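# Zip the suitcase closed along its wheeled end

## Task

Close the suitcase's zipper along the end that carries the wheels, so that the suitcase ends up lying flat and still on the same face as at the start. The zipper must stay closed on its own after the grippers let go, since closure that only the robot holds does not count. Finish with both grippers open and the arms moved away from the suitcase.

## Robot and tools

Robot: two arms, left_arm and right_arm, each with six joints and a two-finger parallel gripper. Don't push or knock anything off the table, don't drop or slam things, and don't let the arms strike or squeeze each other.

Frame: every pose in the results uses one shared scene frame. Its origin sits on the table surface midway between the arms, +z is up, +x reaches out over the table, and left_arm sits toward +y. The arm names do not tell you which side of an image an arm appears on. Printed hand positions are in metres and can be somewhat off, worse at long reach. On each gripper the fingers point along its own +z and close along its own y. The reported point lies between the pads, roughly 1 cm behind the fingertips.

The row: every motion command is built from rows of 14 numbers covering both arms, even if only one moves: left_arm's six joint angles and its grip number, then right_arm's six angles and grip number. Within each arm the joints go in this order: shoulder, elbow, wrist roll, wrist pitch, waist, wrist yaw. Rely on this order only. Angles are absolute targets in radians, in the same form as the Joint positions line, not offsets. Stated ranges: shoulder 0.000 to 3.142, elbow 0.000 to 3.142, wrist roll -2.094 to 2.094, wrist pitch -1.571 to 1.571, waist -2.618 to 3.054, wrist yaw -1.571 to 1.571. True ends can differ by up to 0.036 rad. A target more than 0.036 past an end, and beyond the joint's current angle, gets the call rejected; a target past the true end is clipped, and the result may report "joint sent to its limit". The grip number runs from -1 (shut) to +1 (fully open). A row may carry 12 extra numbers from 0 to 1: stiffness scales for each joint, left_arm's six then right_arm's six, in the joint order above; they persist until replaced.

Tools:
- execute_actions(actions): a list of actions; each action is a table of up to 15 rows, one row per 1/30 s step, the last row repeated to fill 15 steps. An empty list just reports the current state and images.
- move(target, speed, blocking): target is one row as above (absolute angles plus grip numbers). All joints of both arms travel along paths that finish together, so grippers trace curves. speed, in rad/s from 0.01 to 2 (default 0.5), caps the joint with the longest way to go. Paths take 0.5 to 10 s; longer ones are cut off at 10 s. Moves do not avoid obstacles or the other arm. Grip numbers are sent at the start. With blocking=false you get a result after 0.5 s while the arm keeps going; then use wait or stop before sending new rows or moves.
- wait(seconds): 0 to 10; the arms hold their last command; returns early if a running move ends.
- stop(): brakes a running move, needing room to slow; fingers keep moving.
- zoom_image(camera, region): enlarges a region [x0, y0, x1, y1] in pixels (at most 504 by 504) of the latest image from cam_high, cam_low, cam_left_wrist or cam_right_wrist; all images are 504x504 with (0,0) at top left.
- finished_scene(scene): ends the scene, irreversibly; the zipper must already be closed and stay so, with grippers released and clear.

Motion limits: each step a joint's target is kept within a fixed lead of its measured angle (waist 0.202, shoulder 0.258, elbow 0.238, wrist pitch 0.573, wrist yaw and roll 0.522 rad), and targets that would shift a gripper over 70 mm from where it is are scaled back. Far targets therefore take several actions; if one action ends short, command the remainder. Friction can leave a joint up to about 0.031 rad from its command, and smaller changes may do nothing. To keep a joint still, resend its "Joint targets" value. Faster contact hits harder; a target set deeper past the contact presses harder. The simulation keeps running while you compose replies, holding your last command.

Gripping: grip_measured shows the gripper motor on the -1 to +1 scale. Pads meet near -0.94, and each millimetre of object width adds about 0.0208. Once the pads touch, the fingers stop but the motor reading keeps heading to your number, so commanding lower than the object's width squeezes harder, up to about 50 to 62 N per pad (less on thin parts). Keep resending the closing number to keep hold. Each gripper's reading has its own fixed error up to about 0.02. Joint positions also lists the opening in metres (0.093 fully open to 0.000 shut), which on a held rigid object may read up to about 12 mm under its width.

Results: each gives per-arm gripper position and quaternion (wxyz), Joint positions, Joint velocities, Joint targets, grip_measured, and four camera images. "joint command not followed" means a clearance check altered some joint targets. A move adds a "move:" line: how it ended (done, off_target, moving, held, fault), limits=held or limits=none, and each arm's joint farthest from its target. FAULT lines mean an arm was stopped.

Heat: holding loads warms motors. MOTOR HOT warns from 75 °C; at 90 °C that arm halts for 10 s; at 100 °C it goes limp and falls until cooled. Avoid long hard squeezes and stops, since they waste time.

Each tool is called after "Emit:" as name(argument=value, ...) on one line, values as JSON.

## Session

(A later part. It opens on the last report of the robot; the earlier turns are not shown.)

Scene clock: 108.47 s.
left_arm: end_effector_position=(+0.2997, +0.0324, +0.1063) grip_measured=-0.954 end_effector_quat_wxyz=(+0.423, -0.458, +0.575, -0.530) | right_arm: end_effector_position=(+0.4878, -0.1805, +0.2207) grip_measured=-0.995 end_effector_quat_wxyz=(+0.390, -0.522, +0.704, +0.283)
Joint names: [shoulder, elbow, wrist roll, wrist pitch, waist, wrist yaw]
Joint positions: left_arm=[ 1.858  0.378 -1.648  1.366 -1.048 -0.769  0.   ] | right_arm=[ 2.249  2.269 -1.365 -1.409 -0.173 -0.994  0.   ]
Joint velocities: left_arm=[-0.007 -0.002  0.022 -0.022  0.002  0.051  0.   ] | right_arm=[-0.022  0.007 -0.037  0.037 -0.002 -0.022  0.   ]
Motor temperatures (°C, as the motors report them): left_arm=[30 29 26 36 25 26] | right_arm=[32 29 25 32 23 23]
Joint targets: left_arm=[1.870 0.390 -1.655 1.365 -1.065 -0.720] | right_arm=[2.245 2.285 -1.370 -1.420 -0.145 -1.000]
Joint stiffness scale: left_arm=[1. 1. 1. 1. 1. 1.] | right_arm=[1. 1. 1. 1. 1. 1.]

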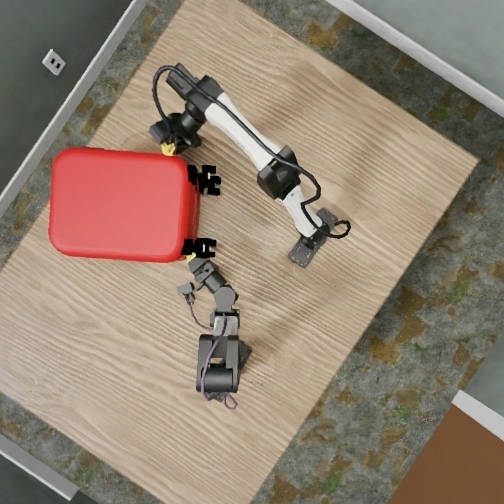

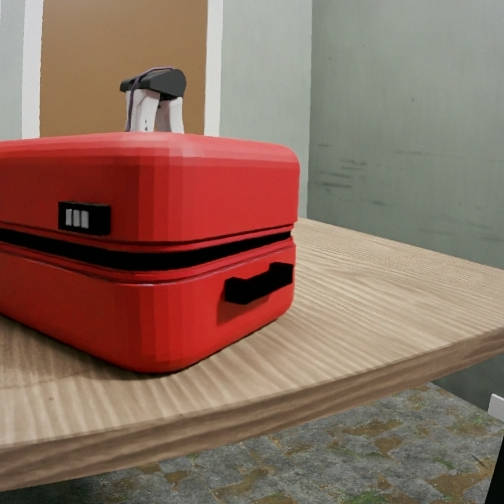

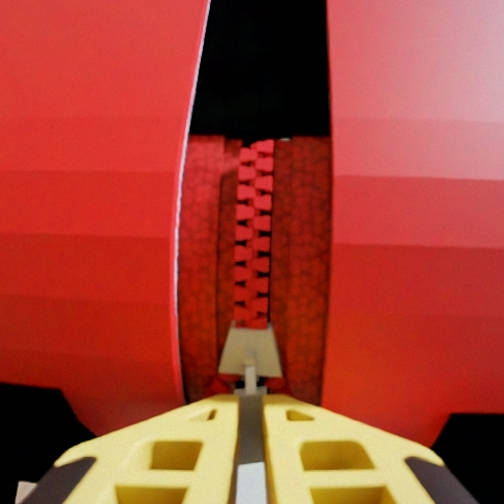

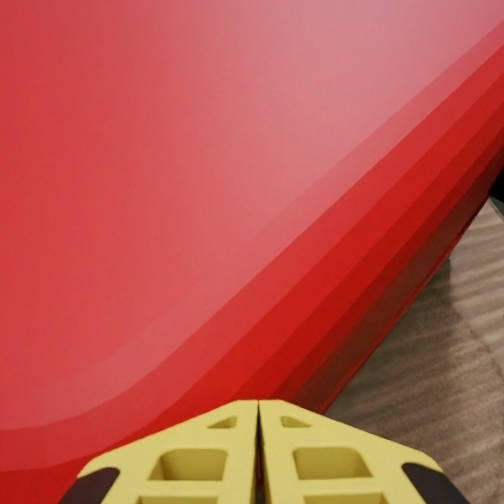

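Emit:
execute_actions(actions=[[[1.87,0.39,-1.655,1.365,-1.065,-0.72,-0.97,2.245,2.33,-1.37,-1.44,-0.18,-1.0,-1]],[[1.87,0.39,-1.655,1.365,-1.065,-0.72,-0.97,2.245,2.33,-1.37,-1.44,-0.14,-1.0,-1]],[[1.87,0.39,-1.655,1.365,-1.065,-0.72,-0.97,2.245,2.33,-1.37,-1.44,-0.125,-1.0,-1]]])

Scene clock: 110.20 s.
left_arm: end_effector_position=(+0.2997, +0.0324, +0.1063) grip_measured=-0.954 end_effector_quat_wxyz=(+0.423, -0.458, +0.575, -0.530) | right_arm: end_effector_position=(+0.4879, -0.1713, +0.2318) grip_measured=-0.995 end_effector_quat_wxyz=(+0.394, -0.533, +0.695, +0.279)
Joint names: [shoulder, elbow, wrist roll, wrist pitch, waist, wrist yaw]
Joint positions: left_arm=[ 1.858  0.378 -1.648  1.366 -1.048 -0.769  0.   ] | right_arm=[ 2.252  2.316 -1.366 -1.43  -0.153 -0.993  0.   ]
Joint velocities: left_arm=[-0.002  0.002 -0.007 -0.007  0.002  0.022  0.   ] | right_arm=[-0.012 -0.007  0.022 -0.066 -0.007  0.051  0.   ]
Motor temperatures (°C, as the motors report them): left_arm=[30 29 26 36 25 26] | right_arm=[33 30 25 32 23 23]
Joint targets: left_arm=[1.870 0.390 -1.655 1.365 -1.065 -0.720] | right_arm=[2.245 2.330 -1.370 -1.440 -0.125 -1.000]
Joint stiffness scale: left_arm=[1. 1. 1. 1. 1. 1.] | right_arm=[1. 1. 1. 1. 1. 1.]

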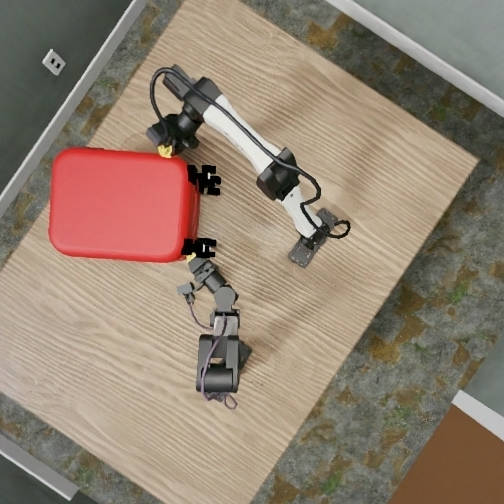

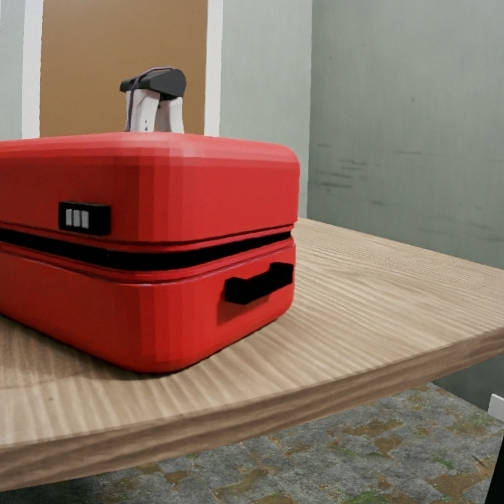

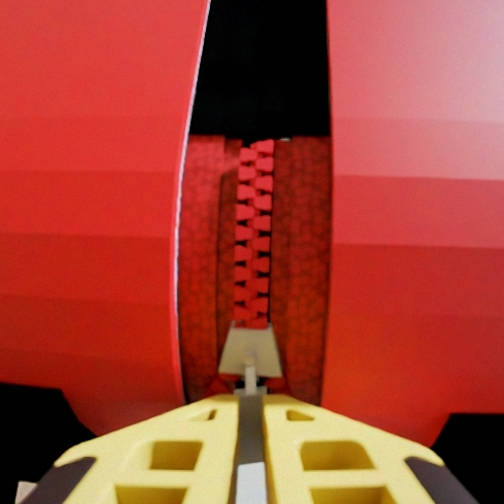

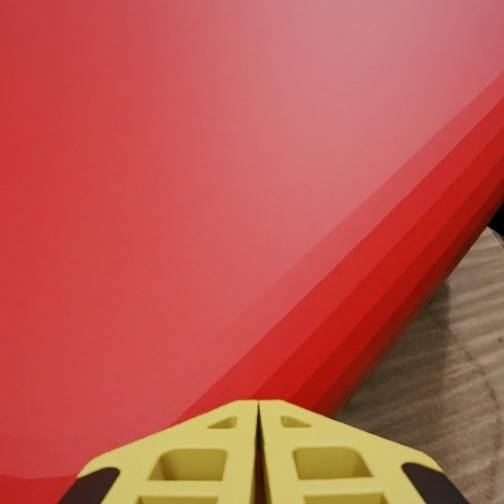

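Emit:
execute_actions(actions=[[[1.87,0.39,-1.655,1.365,-1.065,-0.72,-0.97,2.285,2.29,-1.37,-1.44,-0.12,-0.97,-1]],[[1.87,0.39,-1.655,1.365,-1.065,-0.72,-0.97,2.31,2.27,-1.37,-1.44,-0.11,-0.94,-1]]])

Scene clock: 111.37 s.
left_arm: end_effector_position=(+0.2997, +0.0323, +0.1060) grip_measured=-0.954 end_effector_quat_wxyz=(+0.423, -0.458, +0.576, -0.529) | right_arm: end_effector_position=(+0.4902, -0.1732, +0.2210) grip_measured=-0.995 end_effector_quat_wxyz=(+0.383, -0.534, +0.702, +0.275)
Joint names: [shoulder, elbow, wrist roll, wrist pitch, waist, wrist yaw]
Joint positions: left_arm=[ 1.858  0.378 -1.648  1.365 -1.048 -0.768  0.   ] | right_arm=[ 2.265  2.309 -1.366 -1.422 -0.152 -0.969  0.   ]
Joint velocities: left_arm=[ 0.002 -0.027  0.022 -0.022 -0.022 -0.007  0.   ] | right_arm=[-0.012  0.017 -0.007 -0.037 -0.002  0.022  0.   ]
Motor temperatures (°C, as the motors report them): left_arm=[30 29 26 36 25 26] | right_arm=[33 30 25 31 23 23]
Joint targets: left_arm=[1.870 0.390 -1.655 1.365 -1.065 -0.720] | right_arm=[2.310 2.270 -1.370 -1.440 -0.110 -0.940]
Joint stiffness scale: left_arm=[1. 1. 1. 1. 1. 1.] | right_arm=[1. 1. 1. 1. 1. 1.]

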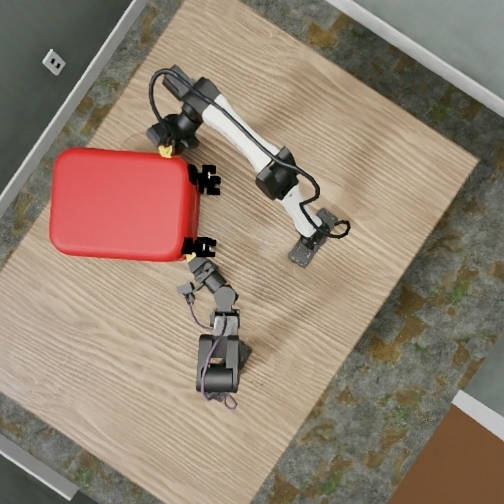

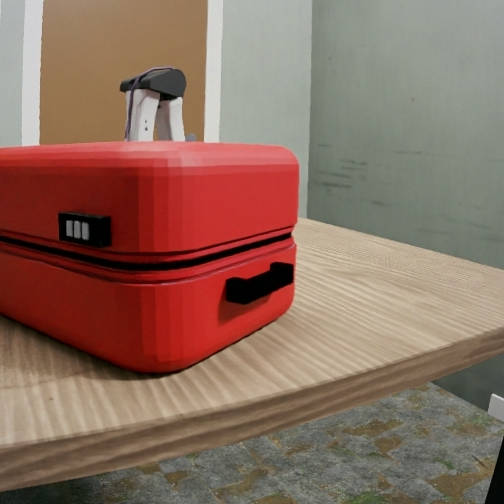

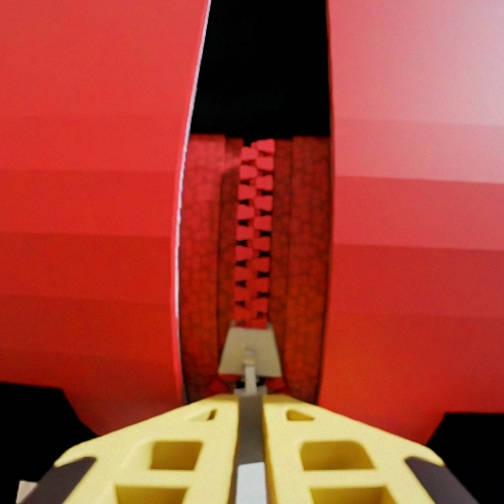

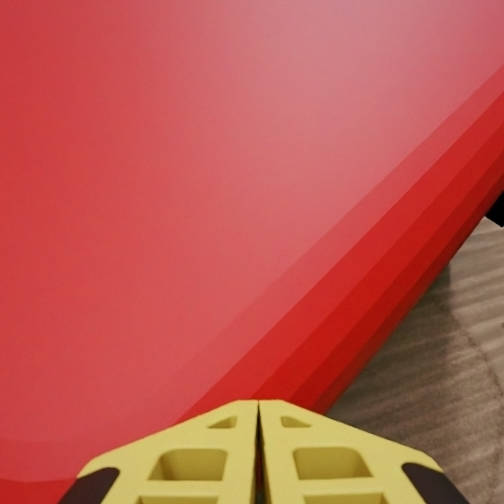

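Emit:
zoom_image(camera="cam_high", region=[150, 140, 250, 300])

Region (150, 140, 250, 300) of cam_high's 504x504 image, scaled by 3.150, with more detail than that image has; it fills the left 315 columns of this view, and the rest is white.

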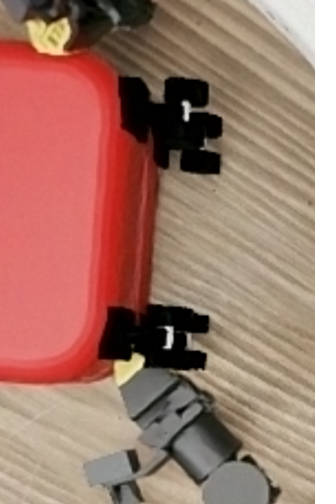

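Emit:
execute_actions(actions=[[[1.86,0.385,-1.655,1.365,-1.09,-0.64,-0.97,2.31,2.27,-1.37,-1.44,-0.11,-0.94,-1]],[[1.855,0.385,-1.655,1.365,-1.11,-0.58,-0.97,2.31,2.27,-1.37,-1.44,-0.105,-0.94,-1]]])

Scene clock: 114.00 s.
left_arm: end_effector_position=(+0.2858, +0.0073, +0.1053) grip_measured=-0.954 end_effector_quat_wxyz=(+0.386, -0.425, +0.603, -0.555) | right_arm: end_effector_position=(+0.4999, -0.1746, +0.2228) grip_measured=-0.995 end_effector_quat_wxyz=(+0.400, -0.545, +0.691, +0.254)
Joint names: [shoulder, elbow, wrist roll, wrist pitch, waist, wrist yaw]
Joint positions: left_arm=[ 1.858  0.378 -1.648  1.367 -1.085 -0.681  0.   ] | right_arm=[ 2.265  2.309 -1.368 -1.362 -0.151 -0.966  0.   ]
Joint velocities: left_arm=[-0.022  0.002 -0.095  0.037  0.007 -0.051  0.   ] | right_arm=[ 0.012 -0.027  0.081  0.022 -0.002 -0.037  0.   ]
Motor temperatures (°C, as the motors report them): left_arm=[30 29 26 36 25 26] | right_arm=[33 29 25 31 23 23]
Joint targets: left_arm=[1.855 0.385 -1.655 1.365 -1.110 -0.580] | right_arm=[2.310 2.270 -1.370 -1.440 -0.105 -0.940]
Joint stiffness scale: left_arm=[1. 1. 1. 1. 1. 1.] | right_arm=[1. 1. 1. 1. 1. 1.]

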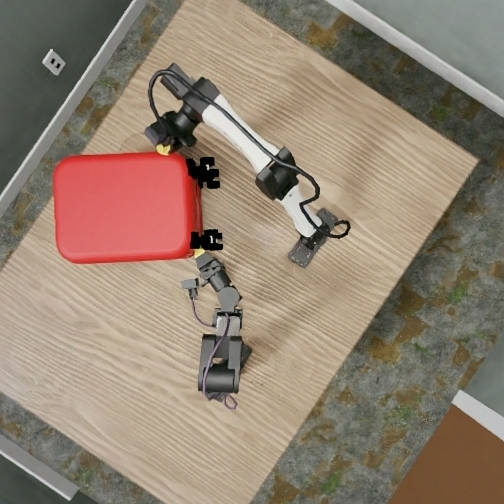

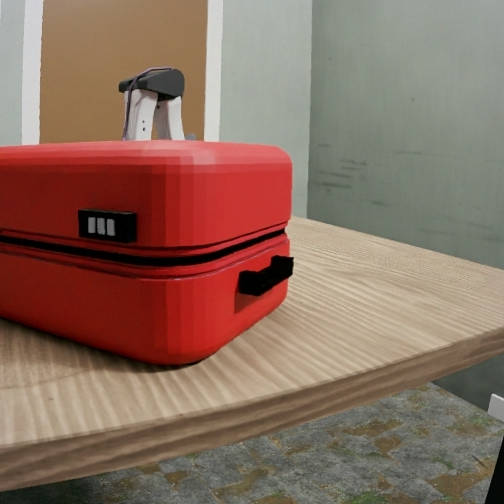

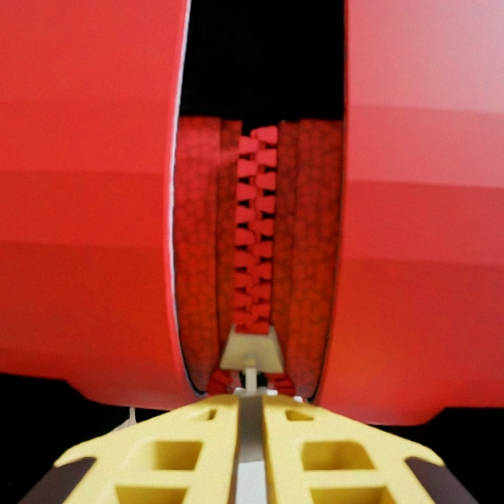

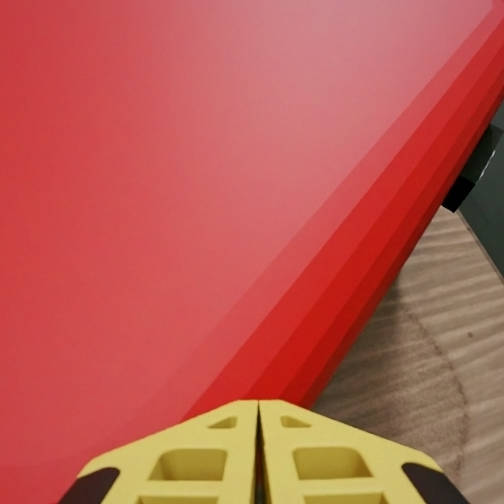

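Emit:
execute_actions(actions=[[[1.858,0.38,-1.655,1.365,-1.085,-0.69,-0.97,2.26,2.32,-1.37,-1.4,-0.16,-0.97,-1]],[[1.858,0.38,-1.655,1.365,-1.085,-0.69,-0.97,2.2,2.36,-1.37,-1.45,-0.22,-0.97,-1]]])

Emit:
move(target=[1.858,0.38,-1.655,1.365,-1.085,-0.69,-0.97,1.6,1.8,-1.0,-1.35,-0.15,-0.7,0.3], speed=0.7)

Emit:
move(target=[1.858,0.38,-1.655,1.365,-1.085,-0.69,-0.97,1.22,1.3,-0.12,-0.89,0.495,-0.1,0.3], speed=0.8)

Scene clock: 116.70 s.
left_arm: end_effector_position=(+0.2863, +0.0086, +0.1056) grip_measured=-0.954 end_effector_quat_wxyz=(+0.388, -0.427, +0.601, -0.554) | right_arm: end_effector_position=(+0.4861, -0.2054, +0.2600) grip_measured=-0.995 end_effector_quat_wxyz=(+0.420, -0.522, +0.704, +0.235)
Joint names: [shoulder, elbow, wrist roll, wrist pitch, waist, wrist yaw]
Joint positions: left_arm=[ 1.858  0.378 -1.648  1.368 -1.085 -0.689  0.   ] | right_arm=[ 2.203  2.35  -1.368 -1.439 -0.224 -0.98   0.   ]
Joint velocities: left_arm=[-0.012  0.002  0.066  0.022 -0.012 -0.037  0.   ] | right_arm=[-0.002 -0.017  0.037  0.007  0.002 -0.022  0.   ]
Motor temperatures (°C, as the motors report them): left_arm=[30 29 26 36 25 26] | right_arm=[34 29 25 31 23 23]
Joint targets: left_arm=[1.858 0.380 -1.655 1.365 -1.085 -0.690] | right_arm=[2.200 2.360 -1.370 -1.450 -0.220 -0.970]
Joint stiffness scale: left_arm=[1. 1. 1. 1. 1. 1.] | right_arm=[1. 1. 1. 1. 1. 1.]

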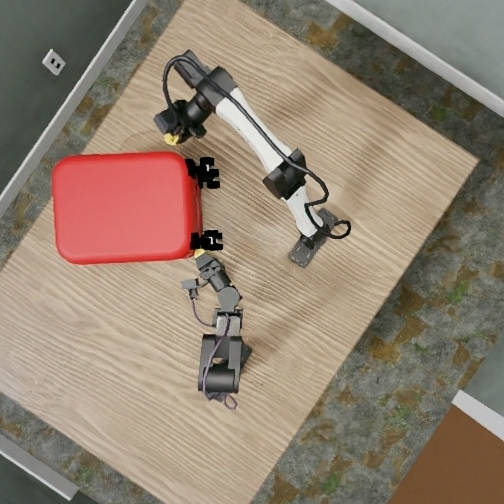

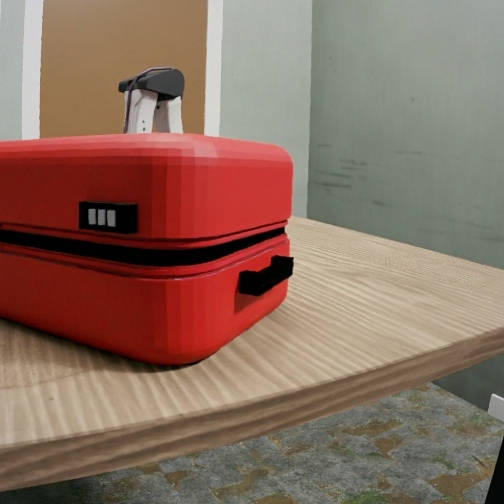

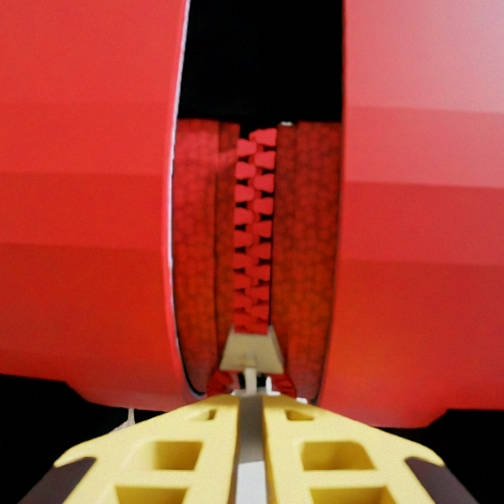

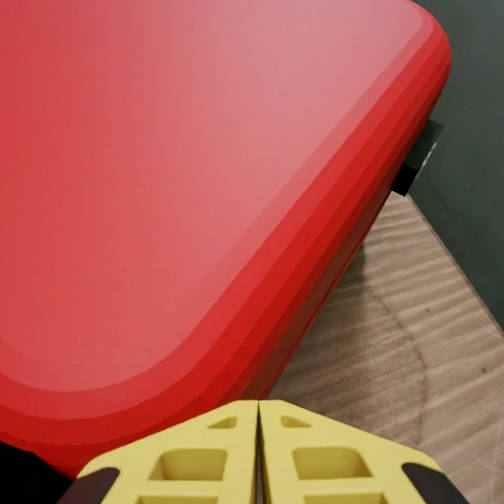

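Scene clock: 118.37 s.
left_arm: end_effector_position=(+0.2863, +0.0086, +0.1056) grip_measured=-0.954 end_effector_quat_wxyz=(+0.388, -0.427, +0.601, -0.554) | right_arm: end_effector_position=(+0.3631, -0.1839, +0.3032) grip_measured=+0.299 end_effector_quat_wxyz=(+0.353, -0.437, +0.809, +0.173)
Joint names: [shoulder, elbow, wrist roll, wrist pitch, waist, wrist yaw]
Joint positions: left_arm=[ 1.858  0.378 -1.648  1.368 -1.085 -0.689  0.   ] | right_arm=[ 1.606  1.816 -1.006 -1.359 -0.16  -0.711  0.06 ]
Joint velocities: left_arm=[-0.007  0.007  0.007 -0.037  0.007  0.022  0.   ] | right_arm=[-0.007  0.002  0.022  0.007 -0.002  0.007 -0.001]
Motor temperatures (°C, as the motors report them): left_arm=[31 29 26 37 25 25] | right_arm=[35 29 25 31 23 23]
Joint targets: left_arm=[1.858 0.380 -1.655 1.365 -1.085 -0.690] | right_arm=[1.600 1.800 -1.000 -1.350 -0.150 -0.700]
Joint stiffness scale: left_arm=[1. 1. 1. 1. 1. 1.] | right_arm=[1. 1. 1. 1. 1. 1.]
move: done; limits=none; left_arm: farthest joint: the wrist roll, 0.007 radians from its target (0.007 radians at the start); right_arm: farthest joint: the elbow, 0.016 radians from its target (0.550 radians at the start)

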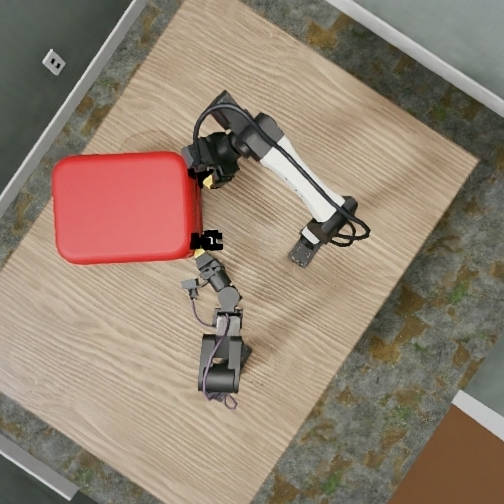

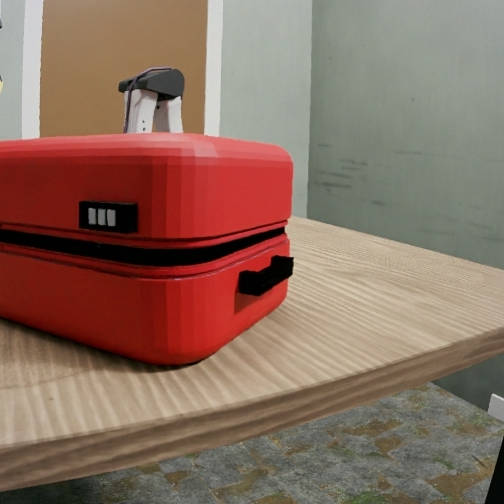

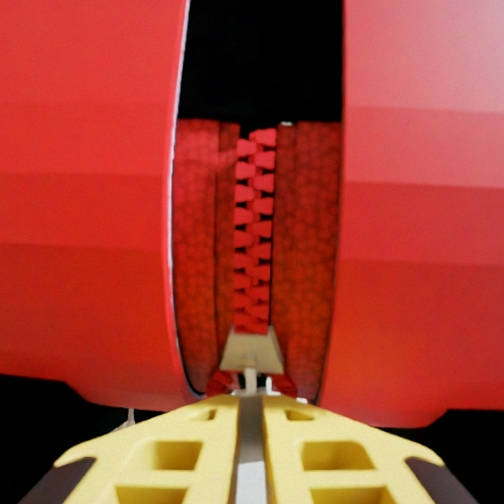

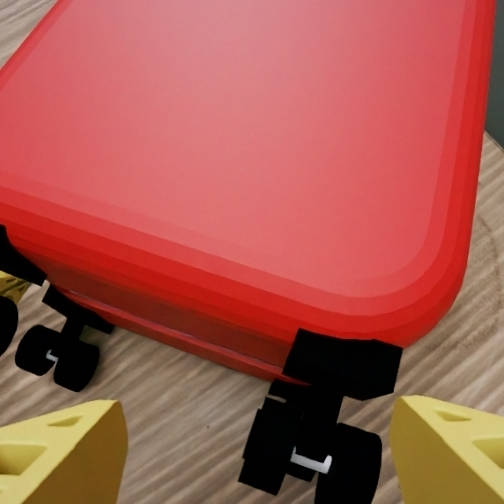

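Scene clock: 120.37 s.
left_arm: end_effector_position=(+0.2863, +0.0086, +0.1056) grip_measured=-0.954 end_effector_quat_wxyz=(+0.388, -0.427, +0.601, -0.554) | right_arm: end_effector_position=(+0.3029, -0.0635, +0.2667) grip_measured=+0.299 end_effector_quat_wxyz=(+0.354, -0.292, +0.881, +0.113)
Joint names: [shoulder, elbow, wrist roll, wrist pitch, waist, wrist yaw]
Joint positions: left_arm=[ 1.858  0.378 -1.648  1.368 -1.085 -0.689  0.   ] | right_arm=[ 1.236  1.317 -0.126 -0.898  0.486 -0.11   0.06 ]
Joint velocities: left_arm=[-0.012 -0.007 -0.022  0.007 -0.012  0.007  0.   ] | right_arm=[ 0.002 -0.007 -0.007 -0.051  0.002  0.007  0.   ]
Motor temperatures (°C, as the motors report them): left_arm=[31 29 26 37 24 25] | right_arm=[34 29 25 31 23 23]
Joint targets: left_arm=[1.858 0.380 -1.655 1.365 -1.085 -0.690] | right_arm=[1.220 1.300 -0.120 -0.890 0.495 -0.100]
Joint stiffness scale: left_arm=[1. 1. 1. 1. 1. 1.] | right_arm=[1. 1. 1. 1. 1. 1.]
move: done; limits=none; left_arm: farthest joint: the wrist roll, 0.007 radians from its target (0.007 radians at the start); right_arm: farthest joint: the elbow, 0.017 radians from its target (0.516 radians at the start)

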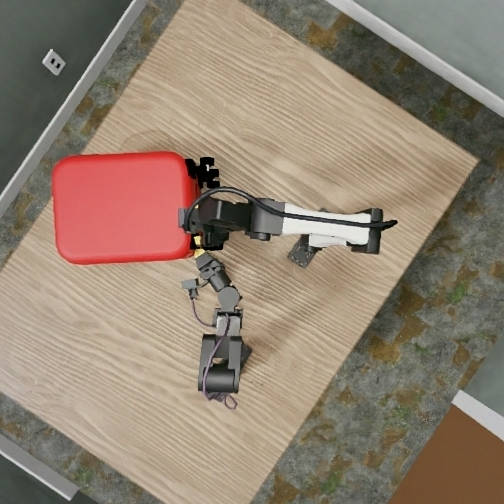

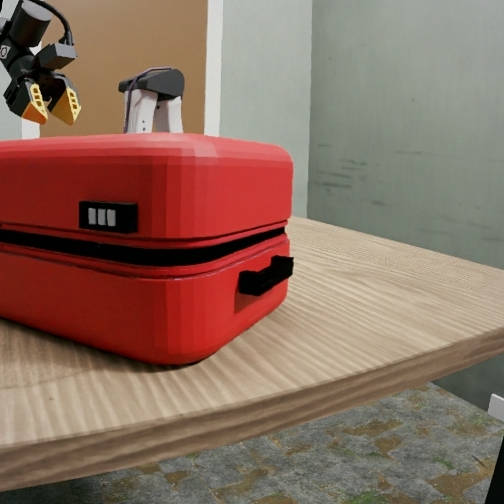

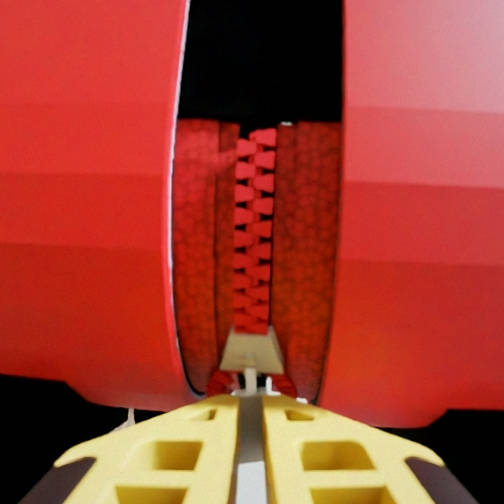

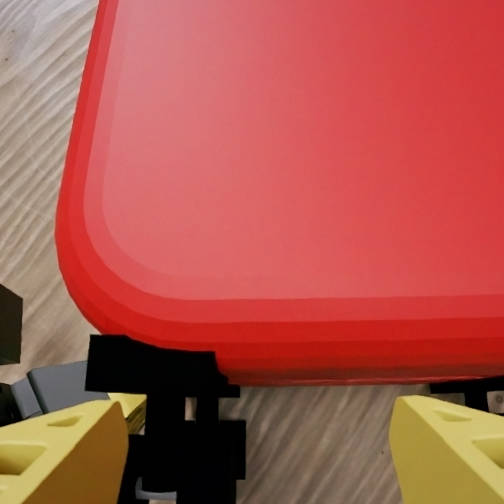

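Emit:
move(target=[1.858,0.38,-1.655,1.365,-1.085,-0.69,-0.97,1.28,1.215,0.009,-0.93,0.656,0.011,0.9], speed=0.3)

Scene clock: 122.73 s.
left_arm: end_effector_position=(+0.2863, +0.0086, +0.1056) grip_measured=-0.954 end_effector_quat_wxyz=(+0.388, -0.427, +0.601, -0.554) | right_arm: end_effector_position=(+0.2742, -0.0403, +0.2168) grip_measured=+0.898 end_effector_quat_wxyz=(+0.285, -0.295, +0.907, +0.093)
Joint names: [shoulder, elbow, wrist roll, wrist pitch, waist, wrist yaw]
Joint positions: left_arm=[ 1.858  0.378 -1.648  1.368 -1.085 -0.689  0.   ] | right_arm=[ 1.268  1.228  0.003 -0.923  0.647  0.001  0.088]
Joint velocities: left_arm=[ 0.002 -0.002 -0.022  0.007  0.002  0.081  0.   ] | right_arm=[-0.002  0.007 -0.037  0.051 -0.012 -0.007  0.   ]
Motor temperatures (°C, as the motors report them): left_arm=[31 29 26 37 24 25] | right_arm=[34 30 25 31 23 23]
Joint targets: left_arm=[1.858 0.380 -1.655 1.365 -1.085 -0.690] | right_arm=[1.280 1.215 0.009 -0.930 0.656 0.011]
Joint stiffness scale: left_arm=[1. 1. 1. 1. 1. 1.] | right_arm=[1. 1. 1. 1. 1. 1.]
move: done; limits=none; left_arm: farthest joint: the wrist roll, 0.007 radians from its target (0.007 radians at the start); right_arm: farthest joint: the elbow, 0.013 radians from its target (0.102 radians at the start)

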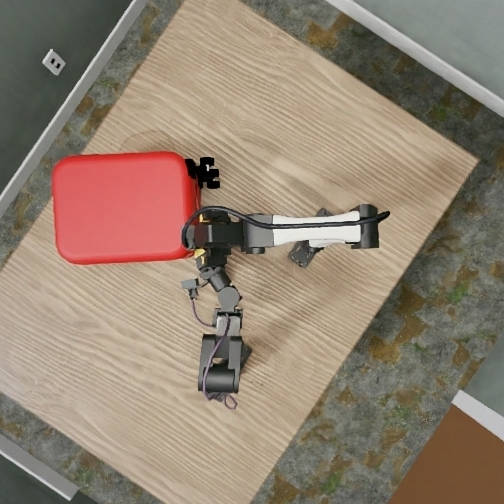

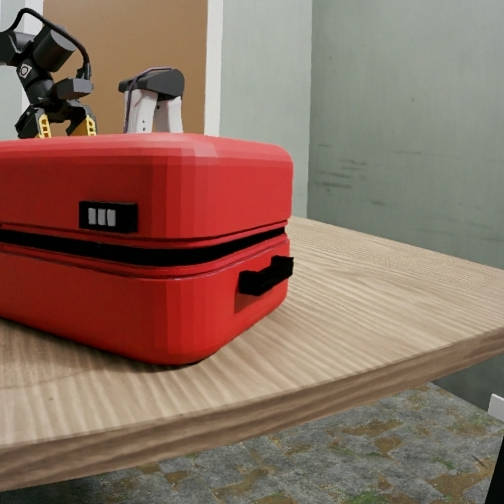

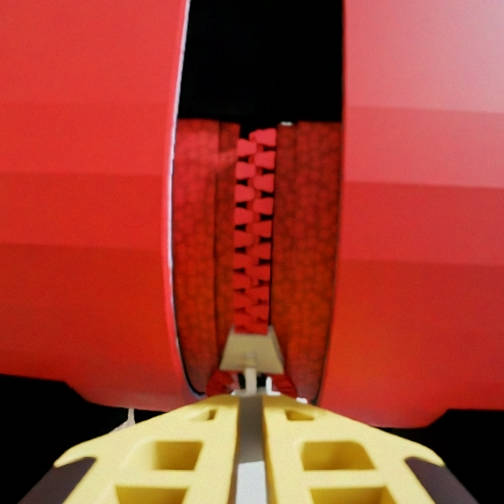

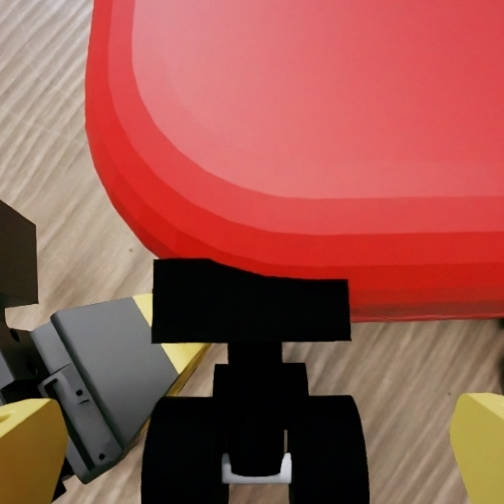

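Emit:
execute_actions(actions=[[[1.858,0.38,-1.655,1.365,-1.085,-0.69,-0.97,1.325,1.165,0.005,-0.81,0.65,0.005,0.8]],[[1.858,0.38,-1.655,1.365,-1.085,-0.69,-0.97,1.365,1.12,0.005,-0.725,0.65,0.005,0.7]]])

Scene clock: 124.07 s.
left_arm: end_effector_position=(+0.2863, +0.0088, +0.1056) grip_measured=-0.954 end_effector_quat_wxyz=(+0.389, -0.427, +0.600, -0.553) | right_arm: end_effector_position=(+0.2916, -0.0292, +0.1787) grip_measured=+0.701 end_effector_quat_wxyz=(+0.279, -0.293, +0.910, +0.087)
Joint names: [shoulder, elbow, wrist roll, wrist pitch, waist, wrist yaw]
Joint positions: left_arm=[ 1.858  0.378 -1.648  1.368 -1.085 -0.69   0.   ] | right_arm=[ 1.341  1.137  0.006 -0.774  0.647  0.009  0.079]
Joint velocities: left_arm=[ 0.007 -0.022  0.022 -0.007  0.022 -0.037  0.   ] | right_arm=[-0.007  0.002  0.007  0.022 -0.022  0.022 -0.   ]
Motor temperatures (°C, as the motors report them): left_arm=[31 29 26 37 24 25] | right_arm=[34 30 25 32 23 23]
Joint targets: left_arm=[1.858 0.380 -1.655 1.365 -1.085 -0.690] | right_arm=[1.365 1.120 0.005 -0.725 0.650 0.005]
Joint stiffness scale: left_arm=[1. 1. 1. 1. 1. 1.] | right_arm=[1. 1. 1. 1. 1. 1.]

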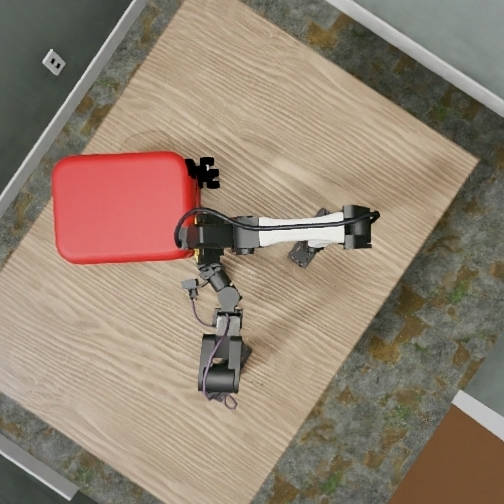

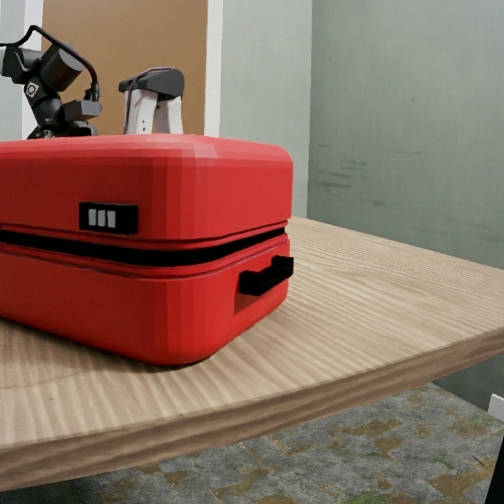

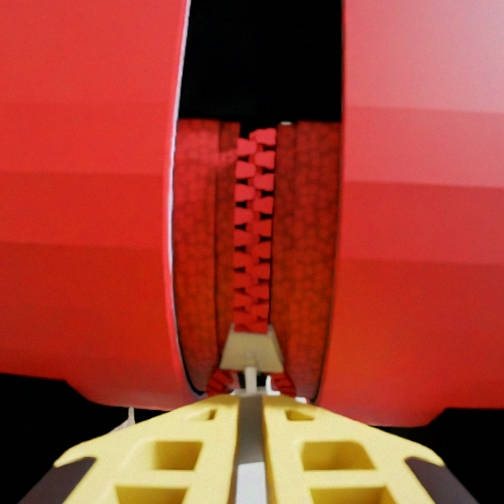

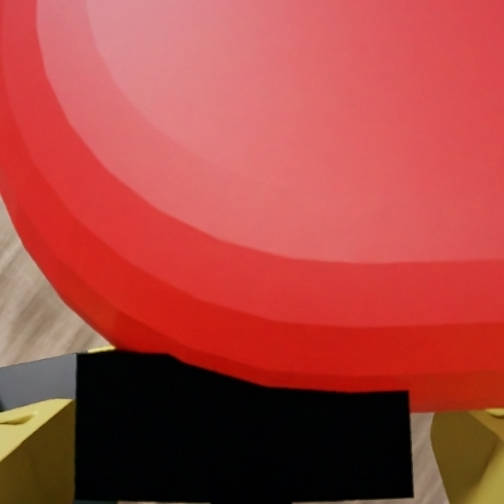

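Emit:
execute_actions(actions=[[[1.858,0.38,-1.655,1.365,-1.085,-0.69,-0.97,1.36,1.125,0.005,-0.76,0.665,0.0,0.4]],[[1.858,0.38,-1.655,1.365,-1.085,-0.69,-0.97,1.36,1.125,0.005,-0.76,0.665,0.0,0.1]]])

Scene clock: 125.27 s.
left_arm: end_effector_position=(+0.2863, +0.0088, +0.1056) grip_measured=-0.954 end_effector_quat_wxyz=(+0.389, -0.427, +0.600, -0.553) | right_arm: end_effector_position=(+0.2903, -0.0280, +0.1781) grip_measured=+0.108 end_effector_quat_wxyz=(+0.277, -0.295, +0.910, +0.087)
Joint names: [shoulder, elbow, wrist roll, wrist pitch, waist, wrist yaw]
Joint positions: left_arm=[ 1.858  0.378 -1.648  1.368 -1.085 -0.69   0.   ] | right_arm=[ 1.342  1.137  0.007 -0.776  0.652  0.01   0.05 ]
Joint velocities: left_arm=[ 0.007  0.002 -0.022  0.007 -0.012 -0.037  0.   ] | right_arm=[ 0.002 -0.027  0.037 -0.051 -0.002 -0.007 -0.001]
Motor temperatures (°C, as the motors report them): left_arm=[31 29 26 37 24 25] | right_arm=[34 30 25 32 23 23]
Joint targets: left_arm=[1.858 0.380 -1.655 1.365 -1.085 -0.690] | right_arm=[1.360 1.125 0.005 -0.760 0.665 0.000]
Joint stiffness scale: left_arm=[1. 1. 1. 1. 1. 1.] | right_arm=[1. 1. 1. 1. 1. 1.]

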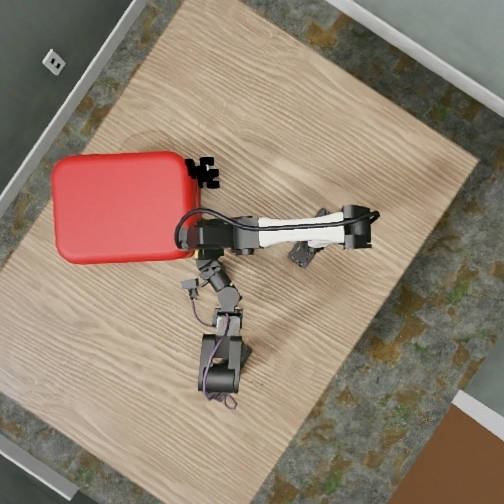

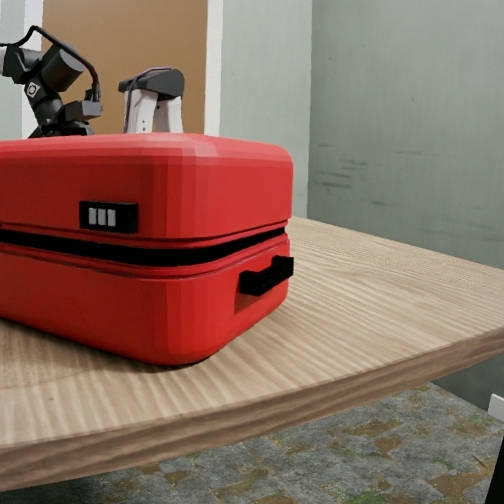

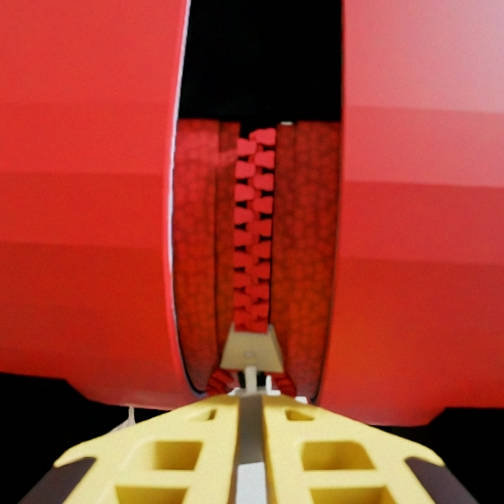

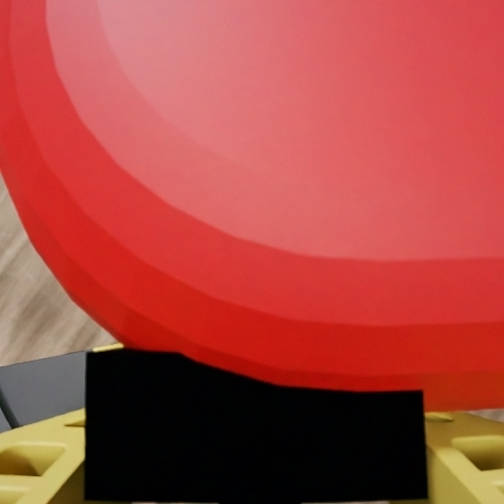

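Emit:
execute_actions(actions=[[[1.89,0.42,-1.655,1.36,-1.12,-0.66,-0.97,1.36,1.125,0.005,-0.76,0.68,-0.02,0.0]],[[1.905,0.445,-1.655,1.355,-1.145,-0.63,-0.97,1.36,1.125,0.005,-0.76,0.69,-0.04,0.0]]])

Scene clock: 127.27 s.
left_arm: end_effector_position=(+0.2870, +0.0057, +0.1063) grip_measured=-0.954 end_effector_quat_wxyz=(+0.402, -0.437, +0.590, -0.548) | right_arm: end_effector_position=(+0.2896, -0.0276, +0.1780) grip_measured=+0.015 end_effector_quat_wxyz=(+0.278, -0.296, +0.910, +0.084)
Joint names: [shoulder, elbow, wrist roll, wrist pitch, waist, wrist yaw]
Joint positions: left_arm=[ 1.88   0.407 -1.648  1.366 -1.109 -0.753  0.   ] | right_arm=[ 1.342  1.137  0.007 -0.777  0.659  0.019  0.046]
Joint velocities: left_arm=[ 0.002  0.002 -0.007 -0.081  0.007 -0.051  0.   ] | right_arm=[ 0.017  0.007 -0.095  0.022 -0.022  0.037 -0.001]
Motor temperatures (°C, as the motors report them): left_arm=[31 29 26 37 24 25] | right_arm=[33 30 25 32 23 23]
Joint targets: left_arm=[1.905 0.445 -1.655 1.355 -1.145 -0.630] | right_arm=[1.360 1.125 0.005 -0.760 0.690 -0.040]
Joint stiffness scale: left_arm=[1. 1. 1. 1. 1. 1.] | right_arm=[1. 1. 1. 1. 1. 1.]

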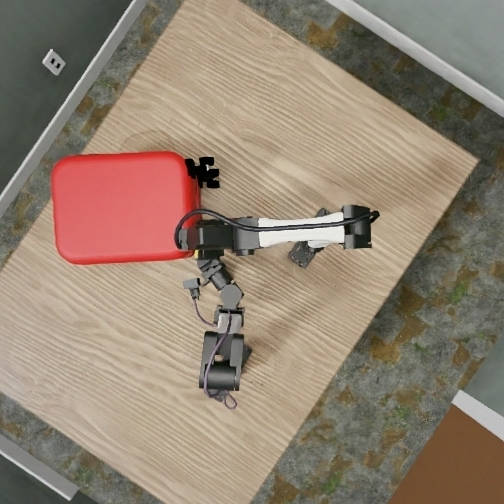

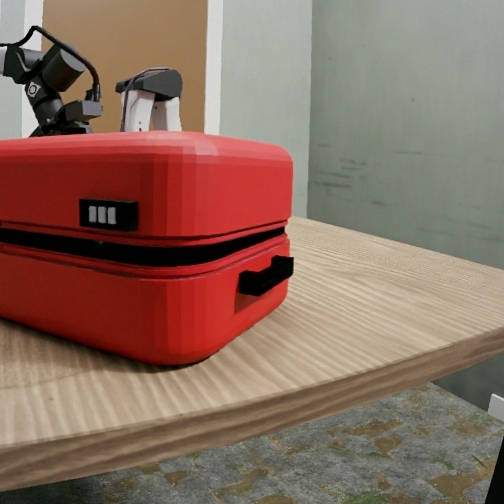

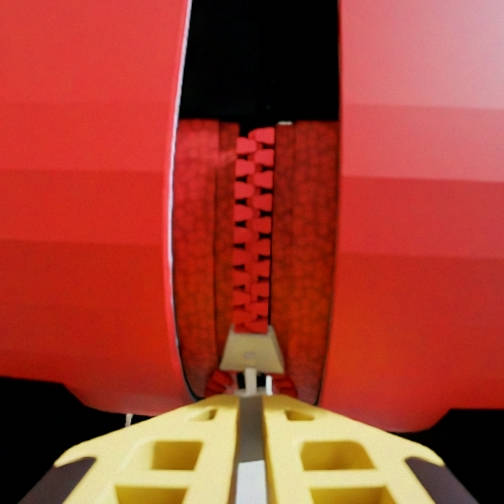

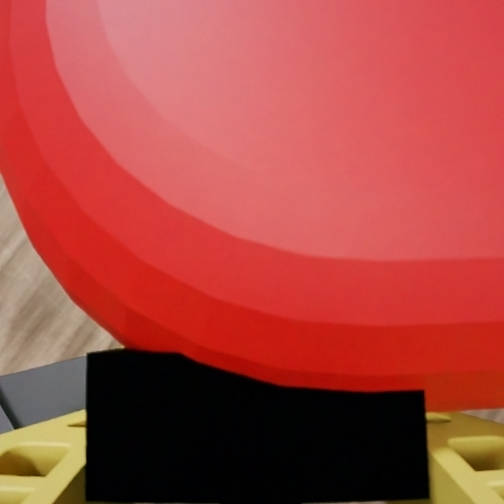

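Emit:
execute_actions(actions=[[[1.905,0.445,-1.655,1.355,-1.145,-0.63,-0.97,1.40,1.10,0.005,-0.78,0.675,0.0,-0.05]],[[1.915,0.46,-1.655,1.355,-1.165,-0.61,-0.97,1.43,1.08,0.005,-0.79,0.675,0.0,-0.05]]])

Scene clock: 128.67 s.
left_arm: end_effector_position=(+0.2870, +0.0049, +0.1061) grip_measured=-0.954 end_effector_quat_wxyz=(+0.407, -0.440, +0.586, -0.545) | right_arm: end_effector_position=(+0.2898, -0.0283, +0.1755) grip_measured=-0.029 end_effector_quat_wxyz=(+0.274, -0.296, +0.911, +0.081)
Joint names: [shoulder, elbow, wrist roll, wrist pitch, waist, wrist yaw]
Joint positions: left_arm=[ 1.889  0.418 -1.648  1.366 -1.118 -0.779  0.   ] | right_arm=[ 1.348  1.137  0.008 -0.78   0.659  0.023  0.044]
Joint velocities: left_arm=[ 0.002  0.012 -0.066  0.051  0.012  0.007  0.   ] | right_arm=[ 0.012  0.002 -0.051 -0.051 -0.017 -0.051  0.   ]
Motor temperatures (°C, as the motors report them): left_arm=[31 29 26 37 24 25] | right_arm=[33 30 25 32 23 23]
Joint targets: left_arm=[1.915 0.460 -1.655 1.355 -1.165 -0.610] | right_arm=[1.430 1.080 0.005 -0.790 0.675 -0.000]
Joint stiffness scale: left_arm=[1. 1. 1. 1. 1. 1.] | right_arm=[1. 1. 1. 1. 1. 1.]

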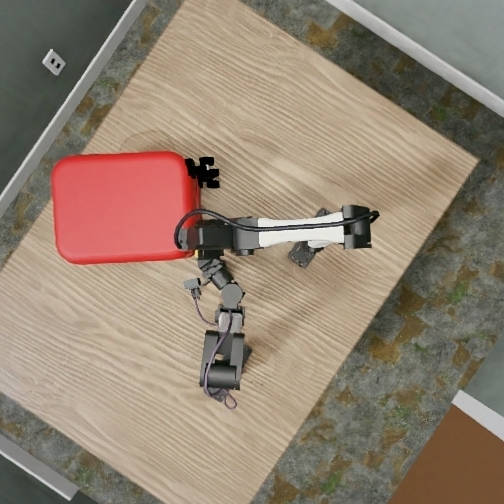

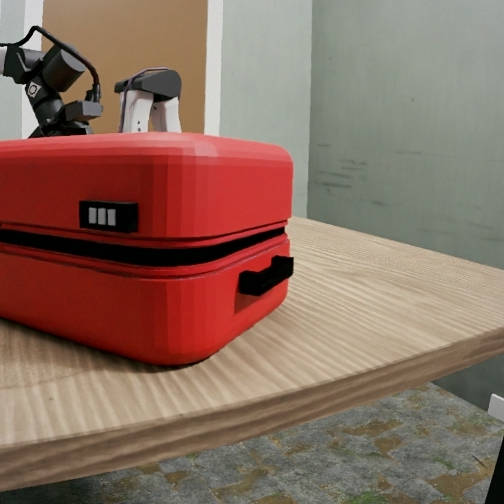

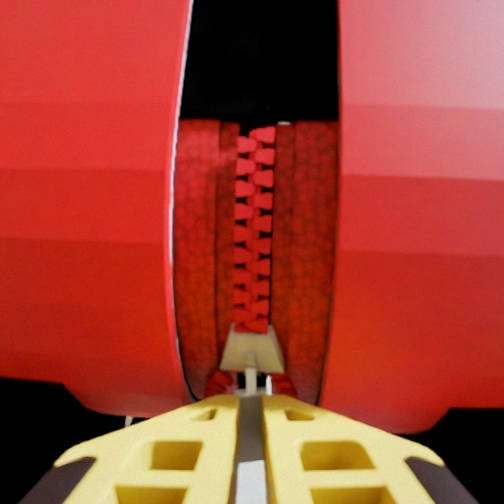

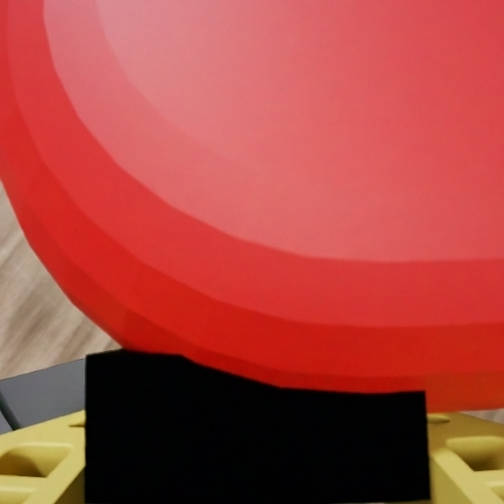

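Emit:
zoom_image(camera="cam_left_wrist", region=[0, 300, 504, 504])

Emit:
zoom_image(camera="cam_high", region=[170, 220, 260, 310])

Region (0, 300, 504, 504) of cam_left_wrist's 504x504 image, scaled by 1.000; it fills the top 204 rows of this view, and the rest is white.

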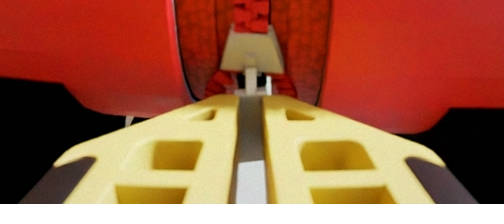

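Region (170, 220, 260, 310) of cam_high's 504x504 image, scaled by 5.600, with more detail than that image has.

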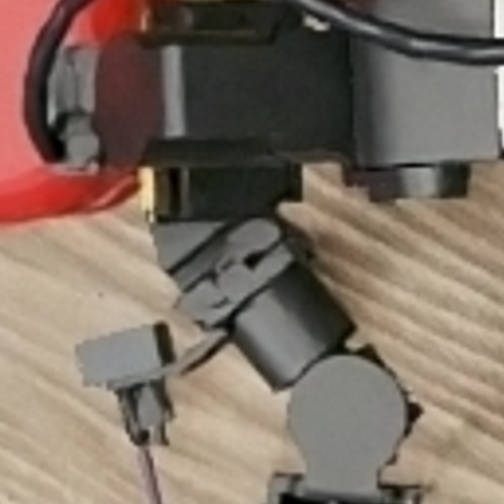

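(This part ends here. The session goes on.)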